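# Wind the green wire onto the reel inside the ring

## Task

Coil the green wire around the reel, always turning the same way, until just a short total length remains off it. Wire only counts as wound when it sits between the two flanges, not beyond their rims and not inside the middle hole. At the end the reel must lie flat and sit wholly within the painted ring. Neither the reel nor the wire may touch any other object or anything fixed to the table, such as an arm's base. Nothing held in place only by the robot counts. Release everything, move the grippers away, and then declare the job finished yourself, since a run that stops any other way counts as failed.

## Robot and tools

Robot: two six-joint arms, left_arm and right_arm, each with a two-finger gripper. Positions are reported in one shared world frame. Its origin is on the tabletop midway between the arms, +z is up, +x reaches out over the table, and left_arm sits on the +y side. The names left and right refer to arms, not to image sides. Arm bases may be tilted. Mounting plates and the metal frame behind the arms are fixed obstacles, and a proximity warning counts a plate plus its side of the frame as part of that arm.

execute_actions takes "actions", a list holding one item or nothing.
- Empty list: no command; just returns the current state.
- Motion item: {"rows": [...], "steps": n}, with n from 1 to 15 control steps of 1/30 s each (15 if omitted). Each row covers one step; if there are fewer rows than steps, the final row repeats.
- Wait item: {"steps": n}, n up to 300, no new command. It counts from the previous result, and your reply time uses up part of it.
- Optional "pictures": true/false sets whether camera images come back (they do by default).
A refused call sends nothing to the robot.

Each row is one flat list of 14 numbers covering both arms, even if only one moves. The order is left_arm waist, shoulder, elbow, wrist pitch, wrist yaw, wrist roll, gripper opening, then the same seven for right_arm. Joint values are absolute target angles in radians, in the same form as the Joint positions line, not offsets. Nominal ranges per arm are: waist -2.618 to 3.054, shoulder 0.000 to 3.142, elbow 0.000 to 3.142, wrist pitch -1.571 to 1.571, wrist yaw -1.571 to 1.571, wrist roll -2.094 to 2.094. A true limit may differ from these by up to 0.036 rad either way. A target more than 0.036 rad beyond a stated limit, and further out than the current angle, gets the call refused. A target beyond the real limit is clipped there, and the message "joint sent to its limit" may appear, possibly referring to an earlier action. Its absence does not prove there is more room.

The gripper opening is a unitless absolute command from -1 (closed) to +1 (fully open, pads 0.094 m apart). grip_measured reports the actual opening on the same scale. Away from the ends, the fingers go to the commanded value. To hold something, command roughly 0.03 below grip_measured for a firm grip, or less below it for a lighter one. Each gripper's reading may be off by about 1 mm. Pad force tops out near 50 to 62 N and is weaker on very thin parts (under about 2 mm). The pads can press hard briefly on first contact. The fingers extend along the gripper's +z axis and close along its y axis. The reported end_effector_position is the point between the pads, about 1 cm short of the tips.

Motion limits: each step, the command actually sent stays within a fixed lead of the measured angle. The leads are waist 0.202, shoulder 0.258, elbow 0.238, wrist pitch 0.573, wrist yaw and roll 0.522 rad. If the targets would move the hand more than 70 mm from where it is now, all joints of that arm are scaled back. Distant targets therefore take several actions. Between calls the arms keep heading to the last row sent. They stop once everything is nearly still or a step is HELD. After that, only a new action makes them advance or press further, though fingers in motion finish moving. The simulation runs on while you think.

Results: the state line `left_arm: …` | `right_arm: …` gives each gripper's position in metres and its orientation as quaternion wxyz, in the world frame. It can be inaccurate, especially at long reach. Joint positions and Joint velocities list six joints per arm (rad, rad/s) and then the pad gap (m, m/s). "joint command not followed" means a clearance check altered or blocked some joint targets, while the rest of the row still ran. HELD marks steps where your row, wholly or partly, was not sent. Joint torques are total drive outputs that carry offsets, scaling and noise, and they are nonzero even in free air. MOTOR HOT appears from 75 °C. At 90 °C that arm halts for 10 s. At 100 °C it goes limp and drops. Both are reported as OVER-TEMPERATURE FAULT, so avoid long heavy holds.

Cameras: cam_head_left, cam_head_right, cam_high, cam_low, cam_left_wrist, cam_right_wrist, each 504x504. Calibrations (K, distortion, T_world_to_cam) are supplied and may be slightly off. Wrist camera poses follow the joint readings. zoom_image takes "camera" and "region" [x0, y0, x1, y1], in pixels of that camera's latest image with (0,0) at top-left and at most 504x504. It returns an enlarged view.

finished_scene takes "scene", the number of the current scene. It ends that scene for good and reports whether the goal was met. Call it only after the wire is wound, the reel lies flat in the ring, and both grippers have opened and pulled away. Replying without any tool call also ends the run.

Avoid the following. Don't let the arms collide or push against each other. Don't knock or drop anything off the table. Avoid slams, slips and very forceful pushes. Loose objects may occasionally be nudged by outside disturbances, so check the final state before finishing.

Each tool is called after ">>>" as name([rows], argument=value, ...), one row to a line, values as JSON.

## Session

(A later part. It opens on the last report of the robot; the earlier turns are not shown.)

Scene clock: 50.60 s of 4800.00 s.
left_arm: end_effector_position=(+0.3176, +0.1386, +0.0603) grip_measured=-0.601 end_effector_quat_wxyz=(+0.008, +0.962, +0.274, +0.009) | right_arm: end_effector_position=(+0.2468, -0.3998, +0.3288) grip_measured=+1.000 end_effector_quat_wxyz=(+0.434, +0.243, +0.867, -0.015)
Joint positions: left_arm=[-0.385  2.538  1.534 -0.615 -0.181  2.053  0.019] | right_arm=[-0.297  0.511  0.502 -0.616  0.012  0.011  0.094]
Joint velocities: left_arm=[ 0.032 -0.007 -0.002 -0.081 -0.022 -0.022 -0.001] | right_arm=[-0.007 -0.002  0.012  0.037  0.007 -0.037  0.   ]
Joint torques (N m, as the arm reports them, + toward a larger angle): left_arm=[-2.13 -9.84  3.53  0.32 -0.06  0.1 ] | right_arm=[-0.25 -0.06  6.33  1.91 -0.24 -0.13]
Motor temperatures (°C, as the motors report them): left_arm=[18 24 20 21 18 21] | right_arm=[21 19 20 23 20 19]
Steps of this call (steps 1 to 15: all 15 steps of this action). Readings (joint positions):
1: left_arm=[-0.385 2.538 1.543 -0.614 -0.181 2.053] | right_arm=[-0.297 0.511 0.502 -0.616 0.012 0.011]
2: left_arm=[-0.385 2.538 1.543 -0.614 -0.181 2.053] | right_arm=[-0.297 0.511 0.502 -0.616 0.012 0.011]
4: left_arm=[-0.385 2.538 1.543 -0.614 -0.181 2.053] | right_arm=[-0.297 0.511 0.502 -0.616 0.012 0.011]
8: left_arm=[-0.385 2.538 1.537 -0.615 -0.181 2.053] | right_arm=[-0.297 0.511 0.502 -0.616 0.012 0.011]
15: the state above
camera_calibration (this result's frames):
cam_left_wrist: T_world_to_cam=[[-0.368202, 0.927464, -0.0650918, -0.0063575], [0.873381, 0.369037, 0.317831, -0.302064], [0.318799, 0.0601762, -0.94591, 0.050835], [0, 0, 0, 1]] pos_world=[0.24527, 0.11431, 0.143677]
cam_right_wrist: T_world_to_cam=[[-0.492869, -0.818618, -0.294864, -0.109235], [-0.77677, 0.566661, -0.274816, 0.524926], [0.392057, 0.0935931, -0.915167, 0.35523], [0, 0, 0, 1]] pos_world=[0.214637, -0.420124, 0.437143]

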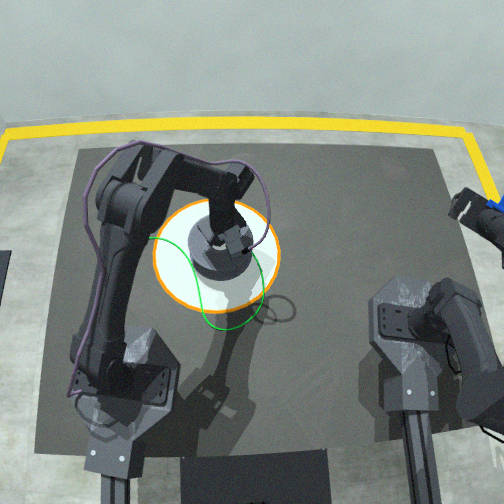

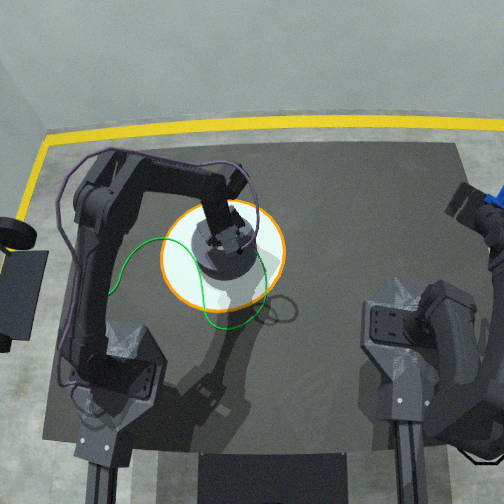

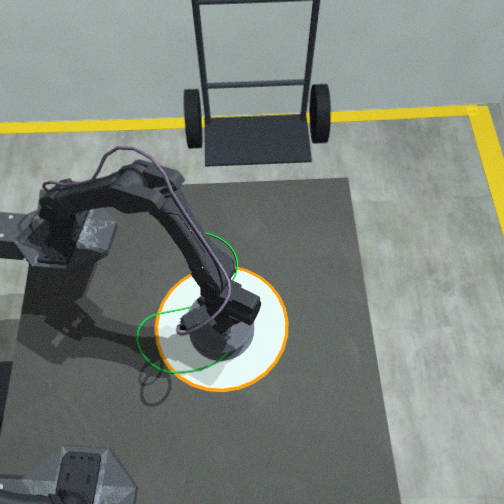

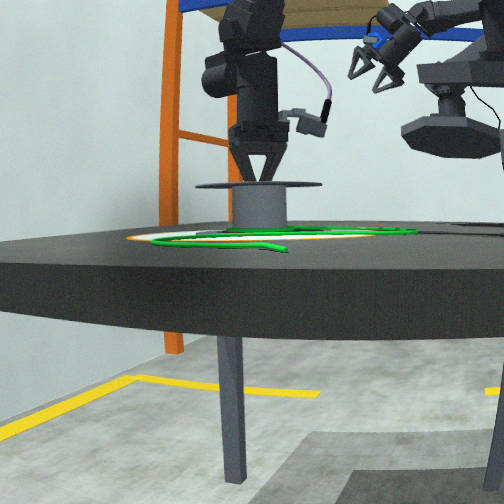

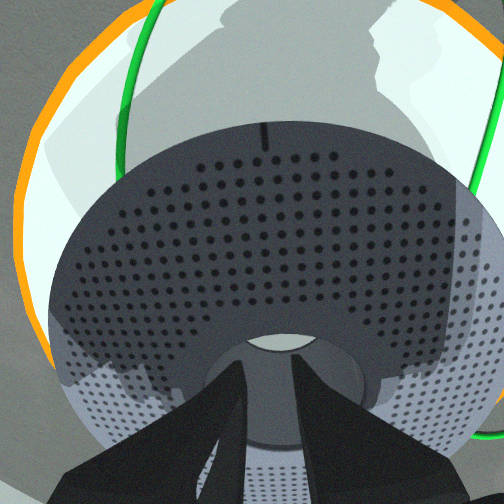

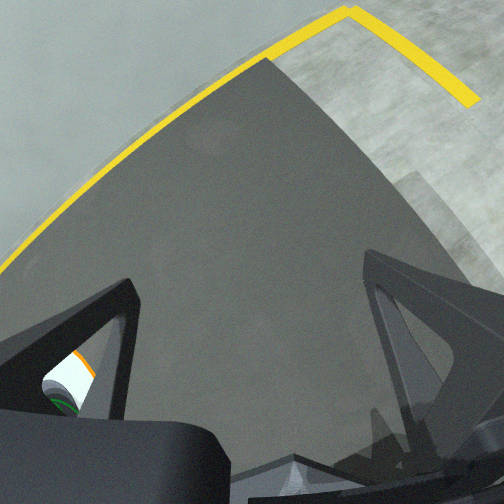

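>>> execute_actions([
  {"rows":[[-0.382,2.538,1.505,-0.645,-0.184,2.06,-0.6,-0.3,0.5,0.5,-0.6,0,0,1],[-0.382,2.538,1.505,-0.645,-0.184,2.06,-0.6,-0.3,0.5,0.5,-0.6,0,0,1],[-0.382,2.538,1.505,-0.645,-0.184,2.06,-0.6,-0.3,0.5,0.5,-0.6,0,0,1],[-0.382,2.538,1.505,-0.645,-0.184,2.06,-0.57,-0.3,0.5,0.5,-0.6,0,0,1],[-0.382,2.538,1.505,-0.645,-0.184,2.06,-0.54,-0.3,0.5,0.5,-0.6,0,0,1],[-0.382,2.538,1.505,-0.645,-0.184,2.06,-0.51,-0.3,0.5,0.5,-0.6,0,0,1],[-0.382,2.538,1.505,-0.645,-0.184,2.06,-0.48,-0.3,0.5,0.5,-0.6,0,0,1],[-0.382,2.538,1.505,-0.645,-0.184,2.06,-0.45,-0.3,0.5,0.5,-0.6,0,0,1],[-0.382,2.538,1.505,-0.645,-0.184,2.06,-0.42,-0.3,0.5,0.5,-0.6,0,0,1]],"steps":15},
])

Scene clock: 53.70 s of 4800.00 s.
left_arm: end_effector_position=(+0.3113, +0.1419, +0.0577) grip_measured=-0.422 end_effector_quat_wxyz=(+0.001, +0.962, +0.272, +0.002) | right_arm: end_effector_position=(+0.2468, -0.3998, +0.3288) grip_measured=+1.000 end_effector_quat_wxyz=(+0.434, +0.243, +0.867, -0.015)
Joint positions: left_arm=[-0.385  2.538  1.521 -0.622 -0.181  2.053  0.027] | right_arm=[-0.297  0.511  0.502 -0.616  0.012  0.011  0.094]
Joint velocities: left_arm=[ 0.022 -0.002 -0.012  0.081  0.022 -0.022  0.001] | right_arm=[-0.002 -0.007 -0.012  0.037 -0.037 -0.022  0.   ]
Joint torques (N m, as the arm reports them, + toward a larger angle): left_arm=[-1.92 -9.8   3.36  0.1  -0.05  0.1 ] | right_arm=[-0.22 -0.06  6.35  1.91 -0.24 -0.13]
Motor temperatures (°C, as the motors report them): left_arm=[18 24 20 21 18 21] | right_arm=[21 19 20 23 20 19]
Steps of this call (steps 1 to 15: the robot went on to your last target; steps 16 to 78: nothing new was sent; steps 79 to 93: all 15 steps of this action). Readings (joint positions):
79: left_arm=[-0.385 2.538 1.532 -0.615 -0.181 2.053] | right_arm=[-0.297 0.511 0.502 -0.616 0.012 0.011]
80: left_arm=[-0.385 2.538 1.530 -0.615 -0.181 2.053] | right_arm=[-0.297 0.511 0.502 -0.616 0.012 0.011]
82: left_arm=[-0.385 2.538 1.524 -0.617 -0.181 2.053] | right_arm=[-0.297 0.511 0.502 -0.616 0.012 0.011]
86: left_arm=[-0.385 2.538 1.521 -0.622 -0.181 2.053] | right_arm=[-0.297 0.511 0.502 -0.616 0.012 0.011]
93: the state above
camera_calibration (this result's frames):
cam_left_wrist: T_world_to_cam=[[-0.365837, 0.929369, -0.0493554, -0.0137979], [0.880032, 0.362698, 0.306584, -0.297397], [0.30283, 0.0687254, -0.950563, 0.0542264], [0, 0, 0, 1]] pos_world=[0.24025, 0.116962, 0.142042]
cam_right_wrist: T_world_to_cam=[[-0.492869, -0.818618, -0.294864, -0.109235], [-0.77677, 0.566661, -0.274816, 0.524926], [0.392057, 0.0935931, -0.915167, 0.35523], [0, 0, 0, 1]] pos_world=[0.214637, -0.420124, 0.437143]

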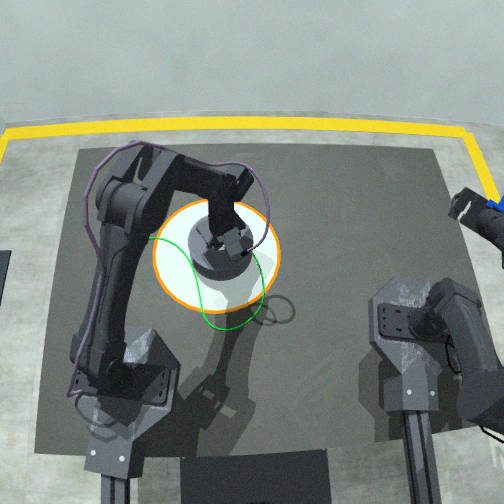

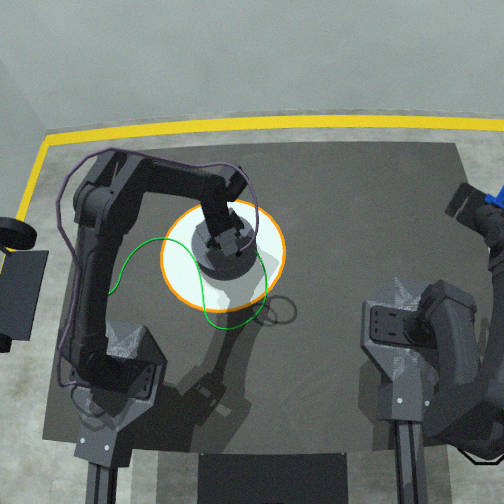

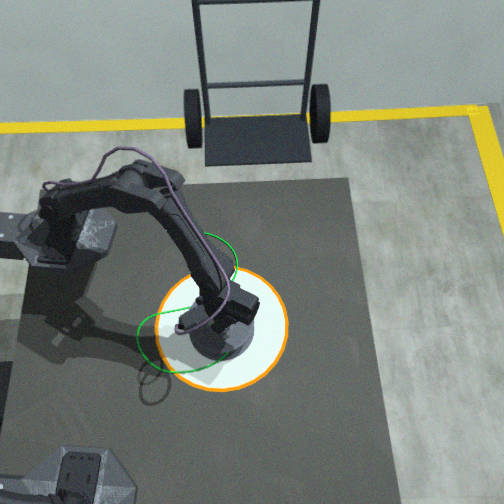

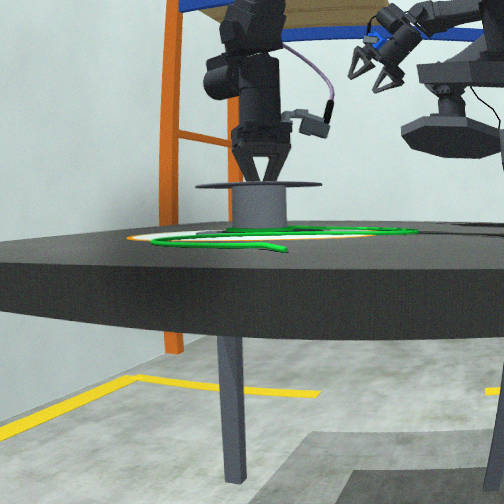

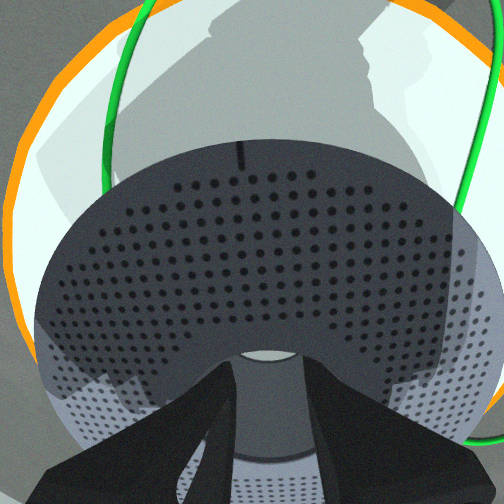

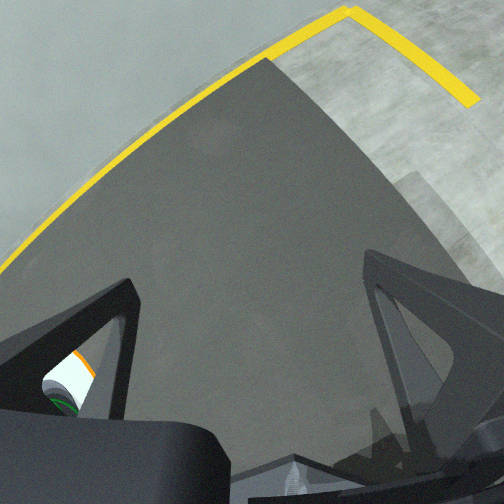

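>>> execute_actions([
  {"rows":[[-0.382,2.535,1.525,-0.625,-0.184,2.06,-0.40,-0.3,0.5,0.5,-0.6,0,0,1],[-0.382,2.535,1.525,-0.625,-0.184,2.06,-0.38,-0.3,0.5,0.5,-0.6,0,0,1],[-0.382,2.535,1.525,-0.625,-0.184,2.06,-0.36,-0.3,0.5,0.5,-0.6,0,0,1],[-0.382,2.535,1.525,-0.625,-0.184,2.06,-0.34,-0.3,0.5,0.5,-0.6,0,0,1],[-0.382,2.535,1.525,-0.625,-0.184,2.06,-0.32,-0.3,0.5,0.5,-0.6,0,0,1]],"steps":12},
], pictures=false)

Scene clock: 56.23 s of 4800.00 s.
left_arm: end_effector_position=(+0.3117, +0.1425, +0.0577) grip_measured=-0.322 end_effector_quat_wxyz=(-0.000, +0.962, +0.272, +0.004) | right_arm: end_effector_position=(+0.2468, -0.3998, +0.3288) grip_measured=+1.000 end_effector_quat_wxyz=(+0.434, +0.243, +0.867, -0.015)
Joint positions: left_arm=[-0.385  2.538  1.521 -0.622 -0.185  2.053  0.032] | right_arm=[-0.297  0.511  0.502 -0.616  0.012  0.011  0.094]
Joint velocities: left_arm=[ 0.002 -0.007 -0.017  0.022 -0.051 -0.081  0.   ] | right_arm=[-0.002 -0.002 -0.007  0.081  0.007  0.066  0.   ]
Joint torques (N m, as the arm reports them, + toward a larger angle): left_arm=[ -1.99 -10.01   5.49   0.32  -0.04   0.1 ] | right_arm=[-0.23 -0.07  6.31  1.91 -0.22 -0.13]
Motor temperatures (°C, as the motors report them): left_arm=[18 24 20 21 18 21] | right_arm=[21 19 20 24 20 19]
Steps of this call (steps 1 to 15: the robot went on to your last target; steps 16 to 64: nothing new was sent; steps 65 to 76: all 12 steps of this action). Readings (joint positions):
65: left_arm=[-0.385 2.538 1.521 -0.622 -0.181 2.053] | right_arm=[-0.297 0.511 0.502 -0.616 0.012 0.011]
66: left_arm=[-0.385 2.538 1.521 -0.622 -0.182 2.053] | right_arm=[-0.297 0.511 0.502 -0.616 0.012 0.011]
68: left_arm=[-0.385 2.538 1.521 -0.622 -0.184 2.053] | right_arm=[-0.297 0.511 0.502 -0.616 0.012 0.011]
72: left_arm=[-0.385 2.538 1.521 -0.622 -0.185 2.053] | right_arm=[-0.297 0.511 0.502 -0.616 0.012 0.011]
76: the state above

>>> execute_actions([
  {"rows":[[-0.382,2.535,1.525,-0.625,-0.184,2.06,-0.30,-0.3,0.5,0.5,-0.6,0,0,1],[-0.382,2.535,1.525,-0.625,-0.184,2.06,-0.28,-0.3,0.5,0.5,-0.6,0,0,1],[-0.382,2.535,1.525,-0.625,-0.184,2.06,-0.26,-0.3,0.5,0.5,-0.6,0,0,1],[-0.382,2.535,1.525,-0.625,-0.184,2.06,-0.24,-0.3,0.5,0.5,-0.6,0,0,1]],"steps":12},
])

Scene clock: 59.00 s of 4800.00 s.
left_arm: end_effector_position=(+0.3120, +0.1427, +0.0591) grip_measured=-0.251 end_effector_quat_wxyz=(-0.000, +0.962, +0.271, +0.004) | right_arm: end_effector_position=(+0.2468, -0.3998, +0.3288) grip_measured=+1.000 end_effector_quat_wxyz=(+0.434, +0.243, +0.867, -0.015)
Joint positions: left_arm=[-0.385  2.534  1.521 -0.625 -0.186  2.055  0.035] | right_arm=[-0.297  0.511  0.502 -0.616  0.012  0.011  0.094]
Joint velocities: left_arm=[ 0.007  0.002  0.002 -0.125  0.022 -0.037  0.   ] | right_arm=[ 0.007 -0.012 -0.002 -0.037 -0.022 -0.037  0.   ]
Joint torques (N m, as the arm reports them, + toward a larger angle): left_arm=[-2.12 -9.71  5.2   0.39 -0.01  0.08] | right_arm=[-0.27 -0.08  6.34  1.91 -0.23 -0.12]
Motor temperatures (°C, as the motors report them): left_arm=[18 24 20 21 18 21] | right_arm=[21 19 20 24 20 19]
Steps of this call (steps 1 to 15: the robot went on to your last target; steps 16 to 71: nothing new was sent; steps 72 to 83: all 12 steps of this action). Readings (joint positions):
72: left_arm=[-0.385 2.538 1.521 -0.622 -0.186 2.053] | right_arm=[-0.297 0.511 0.502 -0.616 0.012 0.011]
73: left_arm=[-0.385 2.538 1.521 -0.622 -0.186 2.053] | right_arm=[-0.297 0.511 0.502 -0.616 0.012 0.011]
75: left_arm=[-0.385 2.536 1.521 -0.624 -0.186 2.055] | right_arm=[-0.297 0.511 0.502 -0.616 0.012 0.011]
79: left_arm=[-0.385 2.534 1.521 -0.625 -0.186 2.055] | right_arm=[-0.297 0.511 0.502 -0.616 0.012 0.011]
83: the state above
camera_calibration (this result's frames):
cam_left_wrist: T_world_to_cam=[[-0.364061, 0.930194, -0.0469, -0.0150966], [0.879682, 0.359961, 0.310786, -0.298519], [0.305974, 0.071888, -0.949322, 0.0537227], [0, 0, 0, 1]] pos_world=[0.240668, 0.117636, 0.143068]
cam_right_wrist: T_world_to_cam=[[-0.492869, -0.818618, -0.294864, -0.109235], [-0.77677, 0.566661, -0.274816, 0.524926], [0.392057, 0.0935931, -0.915167, 0.35523], [0, 0, 0, 1]] pos_world=[0.214637, -0.420124, 0.437143]

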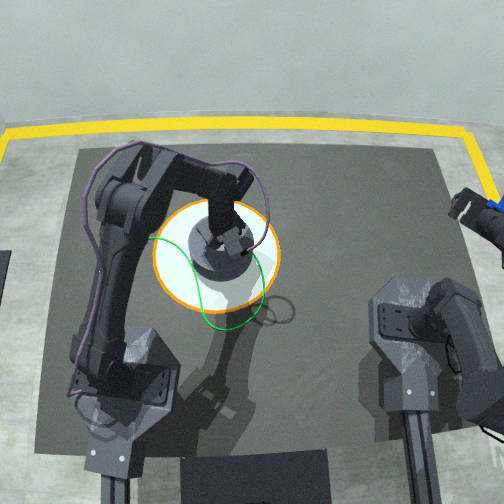

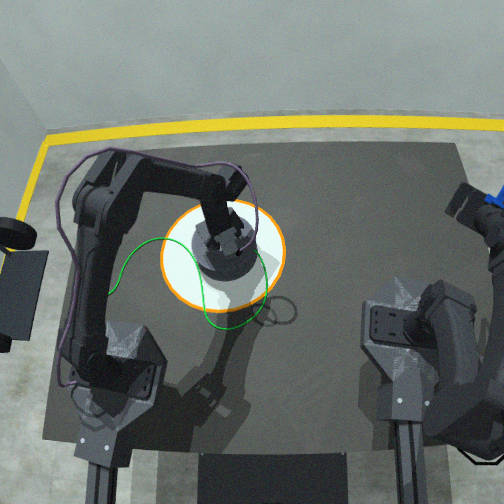

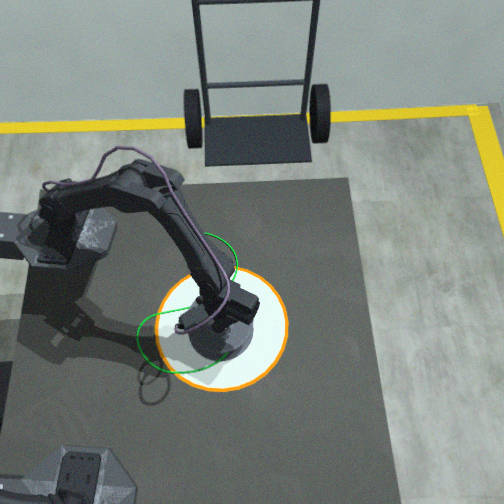

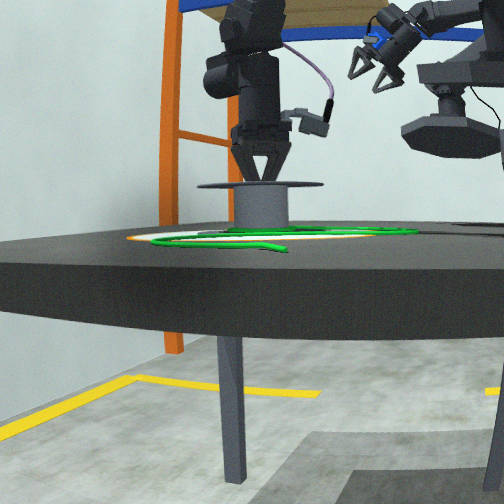

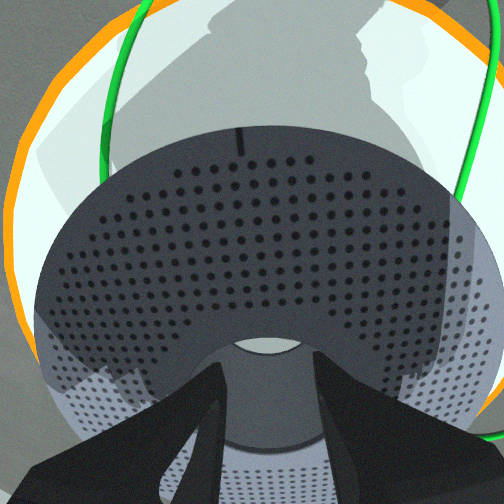

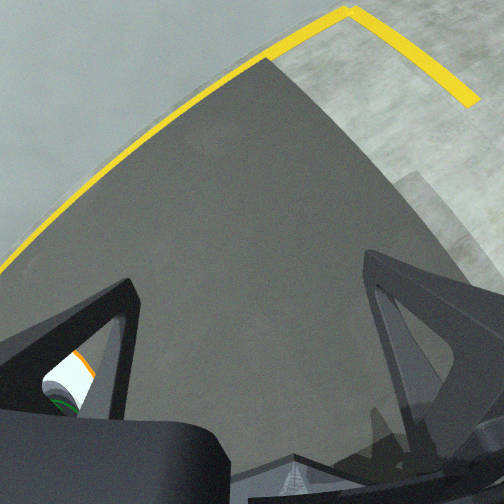

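Engaged. Try a rotation.

>>> execute_actions([
  {"rows":[[-0.382,2.53,1.525,-0.625,-0.184,1.0,-0.24,-0.3,0.5,0.5,-0.6,0,0,1]],"steps":15},
])

Scene clock: 60.90 s of 4800.00 s.
left_arm: end_effector_position=(+0.3115, +0.1431, +0.0592) grip_measured=-0.250 end_effector_quat_wxyz=(+0.001, +0.724, +0.690, +0.004) | right_arm: end_effector_position=(+0.2468, -0.3998, +0.3288) grip_measured=+1.000 end_effector_quat_wxyz=(+0.434, +0.243, +0.867, -0.015)
Joint positions: left_arm=[-0.385  2.534  1.521 -0.627 -0.186  1.081  0.035] | right_arm=[-0.297  0.511  0.502 -0.616  0.012  0.011  0.094]
Joint velocities: left_arm=[-0.012 -0.012 -0.002  0.022 -0.066 -0.432 -0.   ] | right_arm=[-0.007 -0.002 -0.002 -0.007 -0.051  0.007  0.   ]
Joint torques (N m, as the arm reports them, + toward a larger angle): left_arm=[ -2.01 -10.09   5.24   0.39  -0.02  -0.12] | right_arm=[-0.22 -0.03  6.3   1.91 -0.23 -0.14]
Motor temperatures (°C, as the motors report them): left_arm=[18 24 20 21 18 21] | right_arm=[21 19 20 24 20 19]
Steps of this call (steps 1 to 15: the robot went on to your last target; steps 16 to 42: nothing new was sent; steps 43 to 57: all 15 steps of this action). Readings (joint positions):
43: left_arm=[-0.385 2.534 1.521 -0.625 -0.186 1.983] | right_arm=[-0.297 0.511 0.502 -0.616 0.012 0.011]
44: left_arm=[-0.385 2.534 1.521 -0.625 -0.186 1.885] | right_arm=[-0.297 0.511 0.502 -0.616 0.012 0.011]
46: left_arm=[-0.385 2.534 1.521 -0.625 -0.186 1.692] | right_arm=[-0.297 0.511 0.502 -0.616 0.012 0.011]
50: left_arm=[-0.385 2.534 1.521 -0.625 -0.186 1.328] | right_arm=[-0.297 0.511 0.502 -0.616 0.012 0.011]
57: the state above
camera_calibration (this result's frames):
cam_left_wrist: T_world_to_cam=[[-0.973665, 0.221941, -0.0521382, 0.275991], [0.195772, 0.931138, 0.307662, -0.166732], [0.116831, 0.289352, -0.950066, 0.0818417], [0, 0, 0, 1]] pos_world=[0.291802, 0.070316, 0.143442]
cam_right_wrist: T_world_to_cam=[[-0.492869, -0.818618, -0.294864, -0.109235], [-0.77677, 0.566661, -0.274816, 0.524926], [0.392057, 0.0935931, -0.915167, 0.35523], [0, 0, 0, 1]] pos_world=[0.214637, -0.420124, 0.437143]

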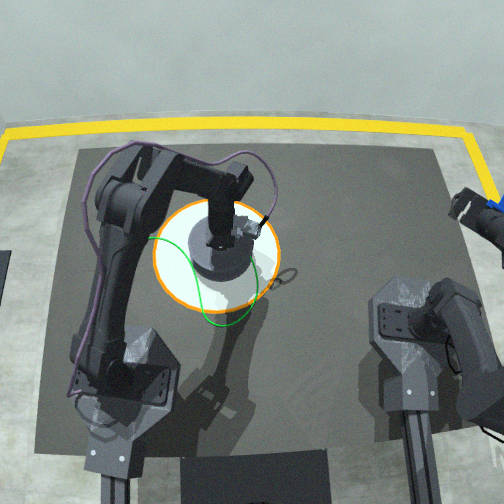

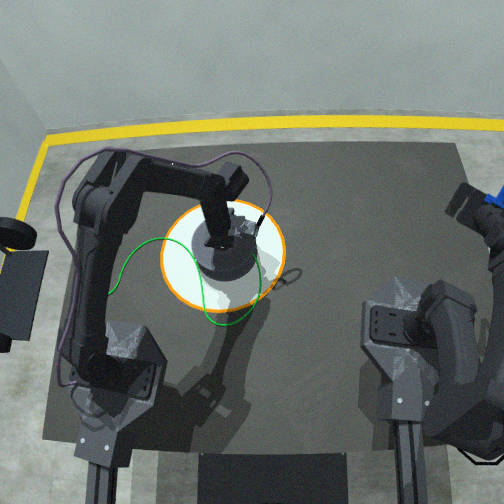

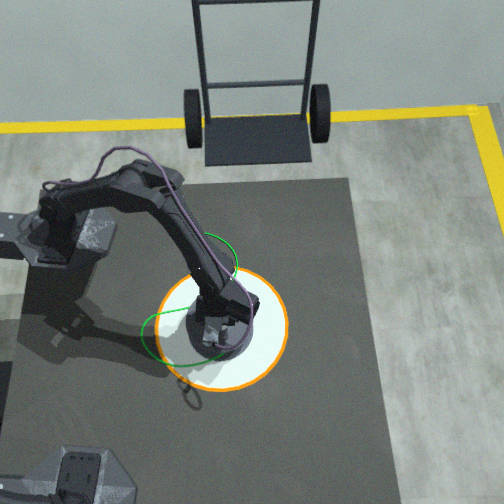

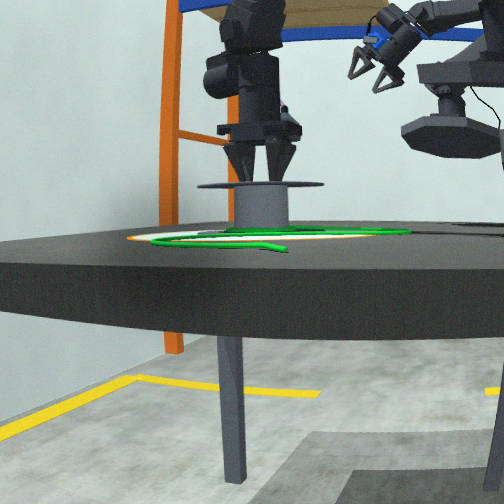

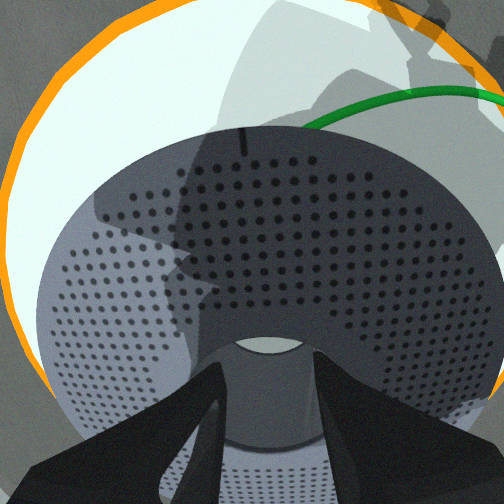

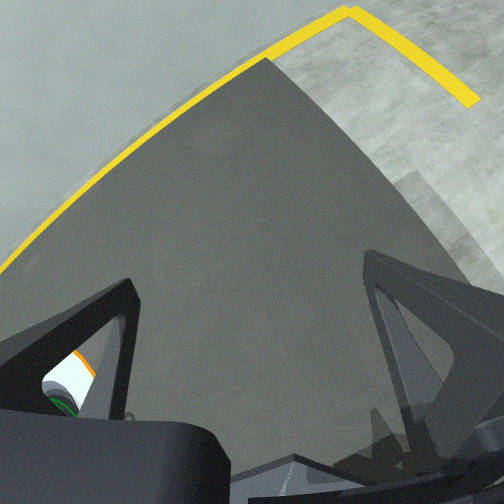

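Works, and the wire pulls in.

>>> execute_actions([
  {"rows":[[-0.382,2.53,1.525,-0.625,-0.184,-2.06,-0.24,-0.3,0.5,0.5,-0.6,0,0,1]],"steps":15},
], pictures=false)

>>> execute_actions([
  {"steps":24},
], pictures=false)

>>> execute_actions([
  {"rows":[[-0.382,2.53,1.525,-0.625,-0.184,-2.06,-0.5,-0.3,0.5,0.5,-0.6,0,0,1],[-0.382,2.53,1.525,-0.625,-0.184,-2.06,-0.5,-0.3,0.5,0.5,-0.6,0,0,1],[-0.382,2.53,1.525,-0.625,-0.184,-2.06,-0.5,-0.3,0.5,0.5,-0.6,0,0,1],[-0.382,2.53,1.525,-0.625,-0.184,2.06,-0.5,-0.3,0.5,0.5,-0.6,0,0,1]],"steps":15},
], pictures=false)

>>> execute_actions([
  {"steps":36},
], pictures=false)

>>> execute_actions([
  {"rows":[[-0.382,2.53,1.525,-0.625,-0.184,2.06,-0.4,-0.3,0.5,0.5,-0.6,0,0,1],[-0.382,2.53,1.525,-0.625,-0.184,2.06,-0.32,-0.3,0.5,0.5,-0.6,0,0,1],[-0.382,2.53,1.525,-0.625,-0.184,2.06,-0.27,-0.3,0.5,0.5,-0.6,0,0,1],[-0.382,2.53,1.525,-0.625,-0.184,2.06,-0.235,-0.3,0.5,0.5,-0.6,0,0,1]],"steps":8},
])

Scene clock: 63.80 s of 4800.00 s.
left_arm: end_effector_position=(+0.3108, +0.1423, +0.0595) grip_measured=-0.249 end_effector_quat_wxyz=(+0.001, +0.065, +0.998, -0.000) | right_arm: end_effector_position=(+0.2468, -0.3998, +0.3288) grip_measured=+1.000 end_effector_quat_wxyz=(+0.434, +0.243, +0.867, -0.015)
Joint positions: left_arm=[-0.385  2.533  1.521 -0.629 -0.18  -0.407  0.035] | right_arm=[-0.297  0.511  0.502 -0.616  0.012  0.011  0.094]
Joint velocities: left_arm=[-0.012  0.007 -0.007 -0.051 -0.037 -2.777  0.001] | right_arm=[-0.017  0.022 -0.007  0.007 -0.022 -0.081  0.   ]
Joint torques (N m, as the arm reports them, + toward a larger angle): left_arm=[ -2.08 -10.04   5.47   0.49  -0.12  -0.06] | right_arm=[-0.23 -0.04  6.34  1.9  -0.22 -0.13]
Motor temperatures (°C, as the motors report them): left_arm=[18 24 20 21 18 21] | right_arm=[21 19 20 24 20 19]
Steps of this call (steps 1 to 30: the robot went on to your last target; steps 31 to 72: nothing new was sent; steps 73 to 87: all 15 steps of this action). Readings (joint positions):
73: left_arm=[-0.385 2.533 1.521 -0.628 -0.186 0.945] | right_arm=[-0.297 0.511 0.502 -0.616 0.012 0.011]
74: left_arm=[-0.385 2.533 1.521 -0.628 -0.186 0.847] | right_arm=[-0.297 0.511 0.502 -0.616 0.012 0.011]
76: left_arm=[-0.385 2.533 1.521 -0.629 -0.185 0.654] | right_arm=[-0.297 0.511 0.502 -0.616 0.012 0.011]
80: left_arm=[-0.385 2.533 1.521 -0.629 -0.182 0.268] | right_arm=[-0.297 0.511 0.502 -0.616 0.012 0.011]
87: the state above

Scene clock: 64.60 s of 4800.00 s.
left_arm: end_effector_position=(+0.3106, +0.1420, +0.0596) grip_measured=-0.249 end_effector_quat_wxyz=(+0.000, +0.672, -0.740, +0.001) | right_arm: end_effector_position=(+0.2468, -0.3998, +0.3288) grip_measured=+1.000 end_effector_quat_wxyz=(+0.434, +0.243, +0.867, -0.015)
Joint positions: left_arm=[-0.385  2.533  1.521 -0.629 -0.178 -2.012  0.035] | right_arm=[-0.297  0.511  0.502 -0.616  0.012  0.011  0.094]
Joint velocities: left_arm=[-0.002 -0.012 -0.007 -0.022  0.095 -0.256  0.001] | right_arm=[ 0.002 -0.012  0.007  0.066 -0.022  0.081  0.   ]
Joint torques (N m, as the arm reports them, + toward a larger angle): left_arm=[-1.97 -9.84  5.16  0.46 -0.12 -0.14] | right_arm=[-0.25 -0.06  6.31  1.91 -0.23 -0.14]
Motor temperatures (°C, as the motors report them): left_arm=[18 25 20 21 18 21] | right_arm=[21 19 20 24 20 19]
Steps of this call (steps 1 to 24: the robot went on to your last target). Readings (joint positions):
1: left_arm=[-0.385 2.533 1.521 -0.629 -0.180 -0.503] | right_arm=[-0.297 0.511 0.502 -0.616 0.012 0.011]
2: left_arm=[-0.385 2.533 1.521 -0.629 -0.180 -0.599] | right_arm=[-0.297 0.511 0.502 -0.616 0.012 0.011]
4: left_arm=[-0.385 2.533 1.521 -0.629 -0.180 -0.792] | right_arm=[-0.297 0.511 0.502 -0.616 0.012 0.011]
8: left_arm=[-0.385 2.533 1.521 -0.629 -0.180 -1.177] | right_arm=[-0.297 0.511 0.502 -0.616 0.012 0.011]
24: the state above

Scene clock: 65.10 s of 4800.00 s.
left_arm: end_effector_position=(+0.3109, +0.1418, +0.0596) grip_measured=-0.499 end_effector_quat_wxyz=(+0.001, -0.169, +0.986, -0.002) | right_arm: end_effector_position=(+0.2468, -0.3998, +0.3288) grip_measured=+1.000 end_effector_quat_wxyz=(+0.434, +0.243, +0.867, -0.015)
Joint positions: left_arm=[-0.385  2.533  1.521 -0.628 -0.178 -0.878  0.024] | right_arm=[-0.297  0.511  0.502 -0.616  0.012  0.011  0.094]
Joint velocities: left_arm=[-0.002 -0.002  0.002 -0.007  0.022  2.85  -0.001] | right_arm=[ 0.002  0.012 -0.007 -0.037 -0.037 -0.037  0.   ]
Joint torques (N m, as the arm reports them, + toward a larger angle): left_arm=[-2.01 -9.87  5.15  0.4  -0.12  0.06] | right_arm=[-0.24 -0.06  6.3   1.9  -0.24 -0.11]
Motor temperatures (°C, as the motors report them): left_arm=[18 25 20 21 18 21] | right_arm=[21 19 20 24 20 19]
Steps of this call (steps 1 to 15: all 15 steps of this action). Readings (joint positions):
1: left_arm=[-0.385 2.533 1.521 -0.629 -0.178 -2.020] | right_arm=[-0.297 0.511 0.502 -0.616 0.012 0.011]
2: left_arm=[-0.385 2.533 1.521 -0.628 -0.178 -2.027] | right_arm=[-0.297 0.511 0.502 -0.616 0.012 0.011]
4: left_arm=[-0.385 2.533 1.521 -0.628 -0.178 -1.959] | right_arm=[-0.297 0.511 0.502 -0.616 0.012 0.011]
8: left_arm=[-0.385 2.533 1.521 -0.628 -0.178 -1.565] | right_arm=[-0.297 0.511 0.502 -0.616 0.012 0.011]
15: the state above

Scene clock: 66.30 s of 4800.00 s.
left_arm: end_effector_position=(+0.3111, +0.1422, +0.0596) grip_measured=-0.499 end_effector_quat_wxyz=(+0.001, +0.957, +0.292, +0.002) | right_arm: end_effector_position=(+0.2468, -0.3998, +0.3288) grip_measured=+1.000 end_effector_quat_wxyz=(+0.434, +0.243, +0.867, -0.015)
Joint positions: left_arm=[-0.385  2.533  1.521 -0.628 -0.18   2.012  0.024] | right_arm=[-0.297  0.511  0.502 -0.616  0.012  0.011  0.094]
Joint velocities: left_arm=[-0.022 -0.022  0.002 -0.051  0.007  0.286 -0.001] | right_arm=[-0.012 -0.037 -0.027 -0.007  0.007 -0.007  0.   ]
Joint torques (N m, as the arm reports them, + toward a larger angle): left_arm=[-1.93 -9.96  5.25  0.49 -0.08  0.15] | right_arm=[-0.25 -0.06  6.33  1.91 -0.23 -0.14]
Motor temperatures (°C, as the motors report them): left_arm=[18 25 20 21 18 21] | right_arm=[21 19 20 24 20 19]
Steps of this call (steps 1 to 36: the robot went on to your last target). Readings (joint positions):
1: left_arm=[-0.385 2.533 1.521 -0.628 -0.178 -0.780] | right_arm=[-0.297 0.511 0.502 -0.616 0.012 0.011]
2: left_arm=[-0.385 2.533 1.521 -0.628 -0.178 -0.681] | right_arm=[-0.297 0.511 0.502 -0.616 0.012 0.011]
4: left_arm=[-0.385 2.533 1.521 -0.628 -0.178 -0.485] | right_arm=[-0.297 0.511 0.502 -0.616 0.012 0.011]
8: left_arm=[-0.385 2.533 1.521 -0.628 -0.178 -0.092] | right_arm=[-0.297 0.511 0.502 -0.616 0.012 0.011]
36: the state above

Scene clock: 66.57 s of 4800.00 s.
left_arm: end_effector_position=(+0.3111, +0.1422, +0.0596) grip_measured=-0.246 end_effector_quat_wxyz=(+0.001, +0.961, +0.277, +0.002) | right_arm: end_effector_position=(+0.2468, -0.3998, +0.3288) grip_measured=+1.000 end_effector_quat_wxyz=(+0.434, +0.243, +0.867, -0.015)
Joint positions: left_arm=[-0.385  2.533  1.521 -0.628 -0.18   2.044  0.035] | right_arm=[-0.297  0.511  0.502 -0.616  0.012  0.011  0.094]
Joint velocities: left_arm=[-0.022 -0.002  0.007 -0.037 -0.022  0.066  0.   ] | right_arm=[-0.012 -0.002 -0.017 -0.037  0.066 -0.037  0.   ]
Joint torques (N m, as the arm reports them, + toward a larger angle): left_arm=[ -2.23 -10.05   5.21   0.45  -0.09   0.15] | right_arm=[-0.24 -0.05  6.34  1.91 -0.23 -0.13]
Motor temperatures (°C, as the motors report them): left_arm=[18 25 20 21 18 21] | right_arm=[21 19 20 24 20 19]
Steps of this call (steps 1 to 8: all 8 steps of this action). Readings (joint positions):
1: left_arm=[-0.385 2.533 1.521 -0.628 -0.180 2.021] | right_arm=[-0.297 0.511 0.502 -0.616 0.012 0.011]
2: left_arm=[-0.385 2.533 1.521 -0.628 -0.180 2.027] | right_arm=[-0.297 0.511 0.502 -0.616 0.012 0.011]
4: left_arm=[-0.385 2.533 1.521 -0.628 -0.180 2.037] | right_arm=[-0.297 0.511 0.502 -0.616 0.012 0.011]
8: the state above
camera_calibration (this result's frames):
cam_left_wrist: T_world_to_cam=[[-0.374206, 0.926052, -0.0489613, -0.0110158], [0.877169, 0.370596, 0.305342, -0.298145], [0.300907, 0.0713135, -0.950983, 0.0563476], [0, 0, 0, 1]] pos_world=[0.240446, 0.116675, 0.144083]
cam_right_wrist: T_world_to_cam=[[-0.492869, -0.818618, -0.294864, -0.109235], [-0.77677, 0.566661, -0.274816, 0.524926], [0.392057, 0.0935931, -0.915167, 0.35523], [0, 0, 0, 1]] pos_world=[0.214637, -0.420124, 0.437143]

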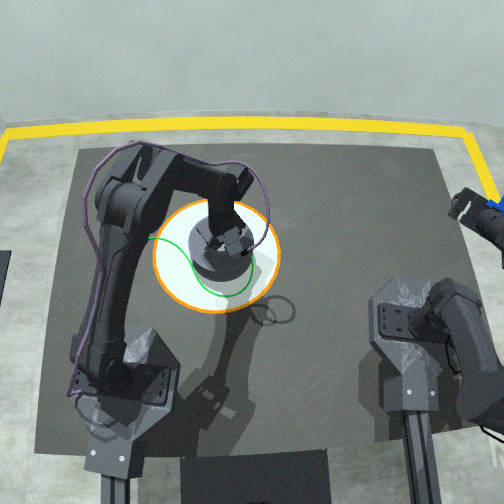

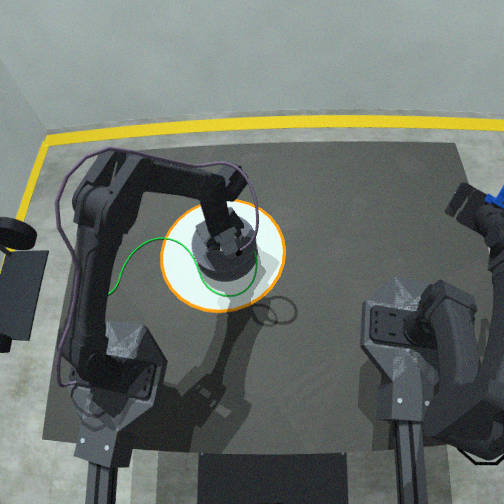

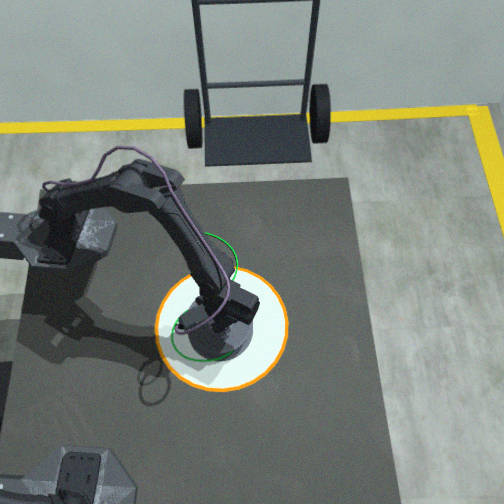

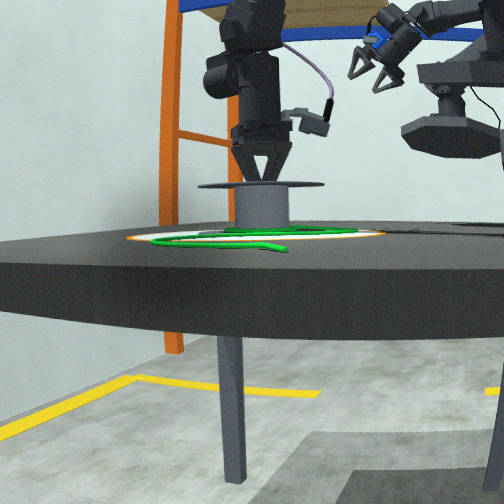

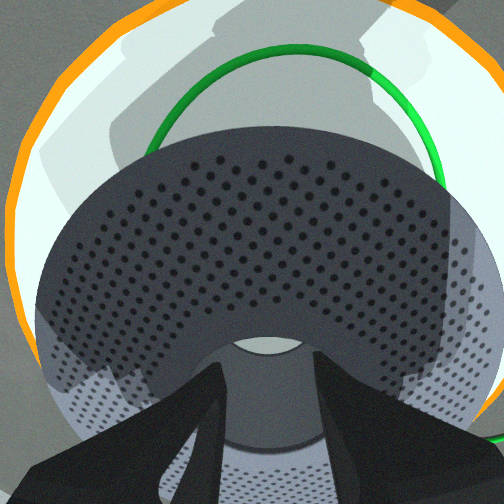

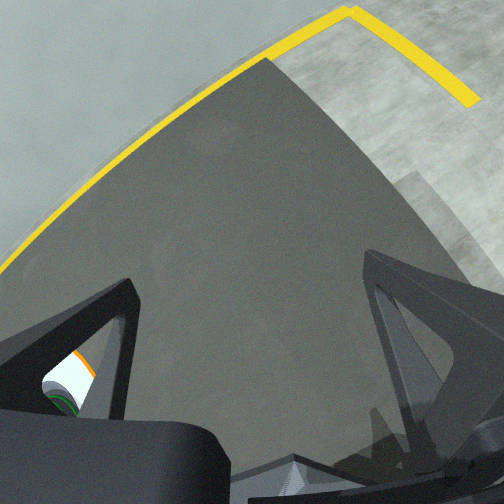

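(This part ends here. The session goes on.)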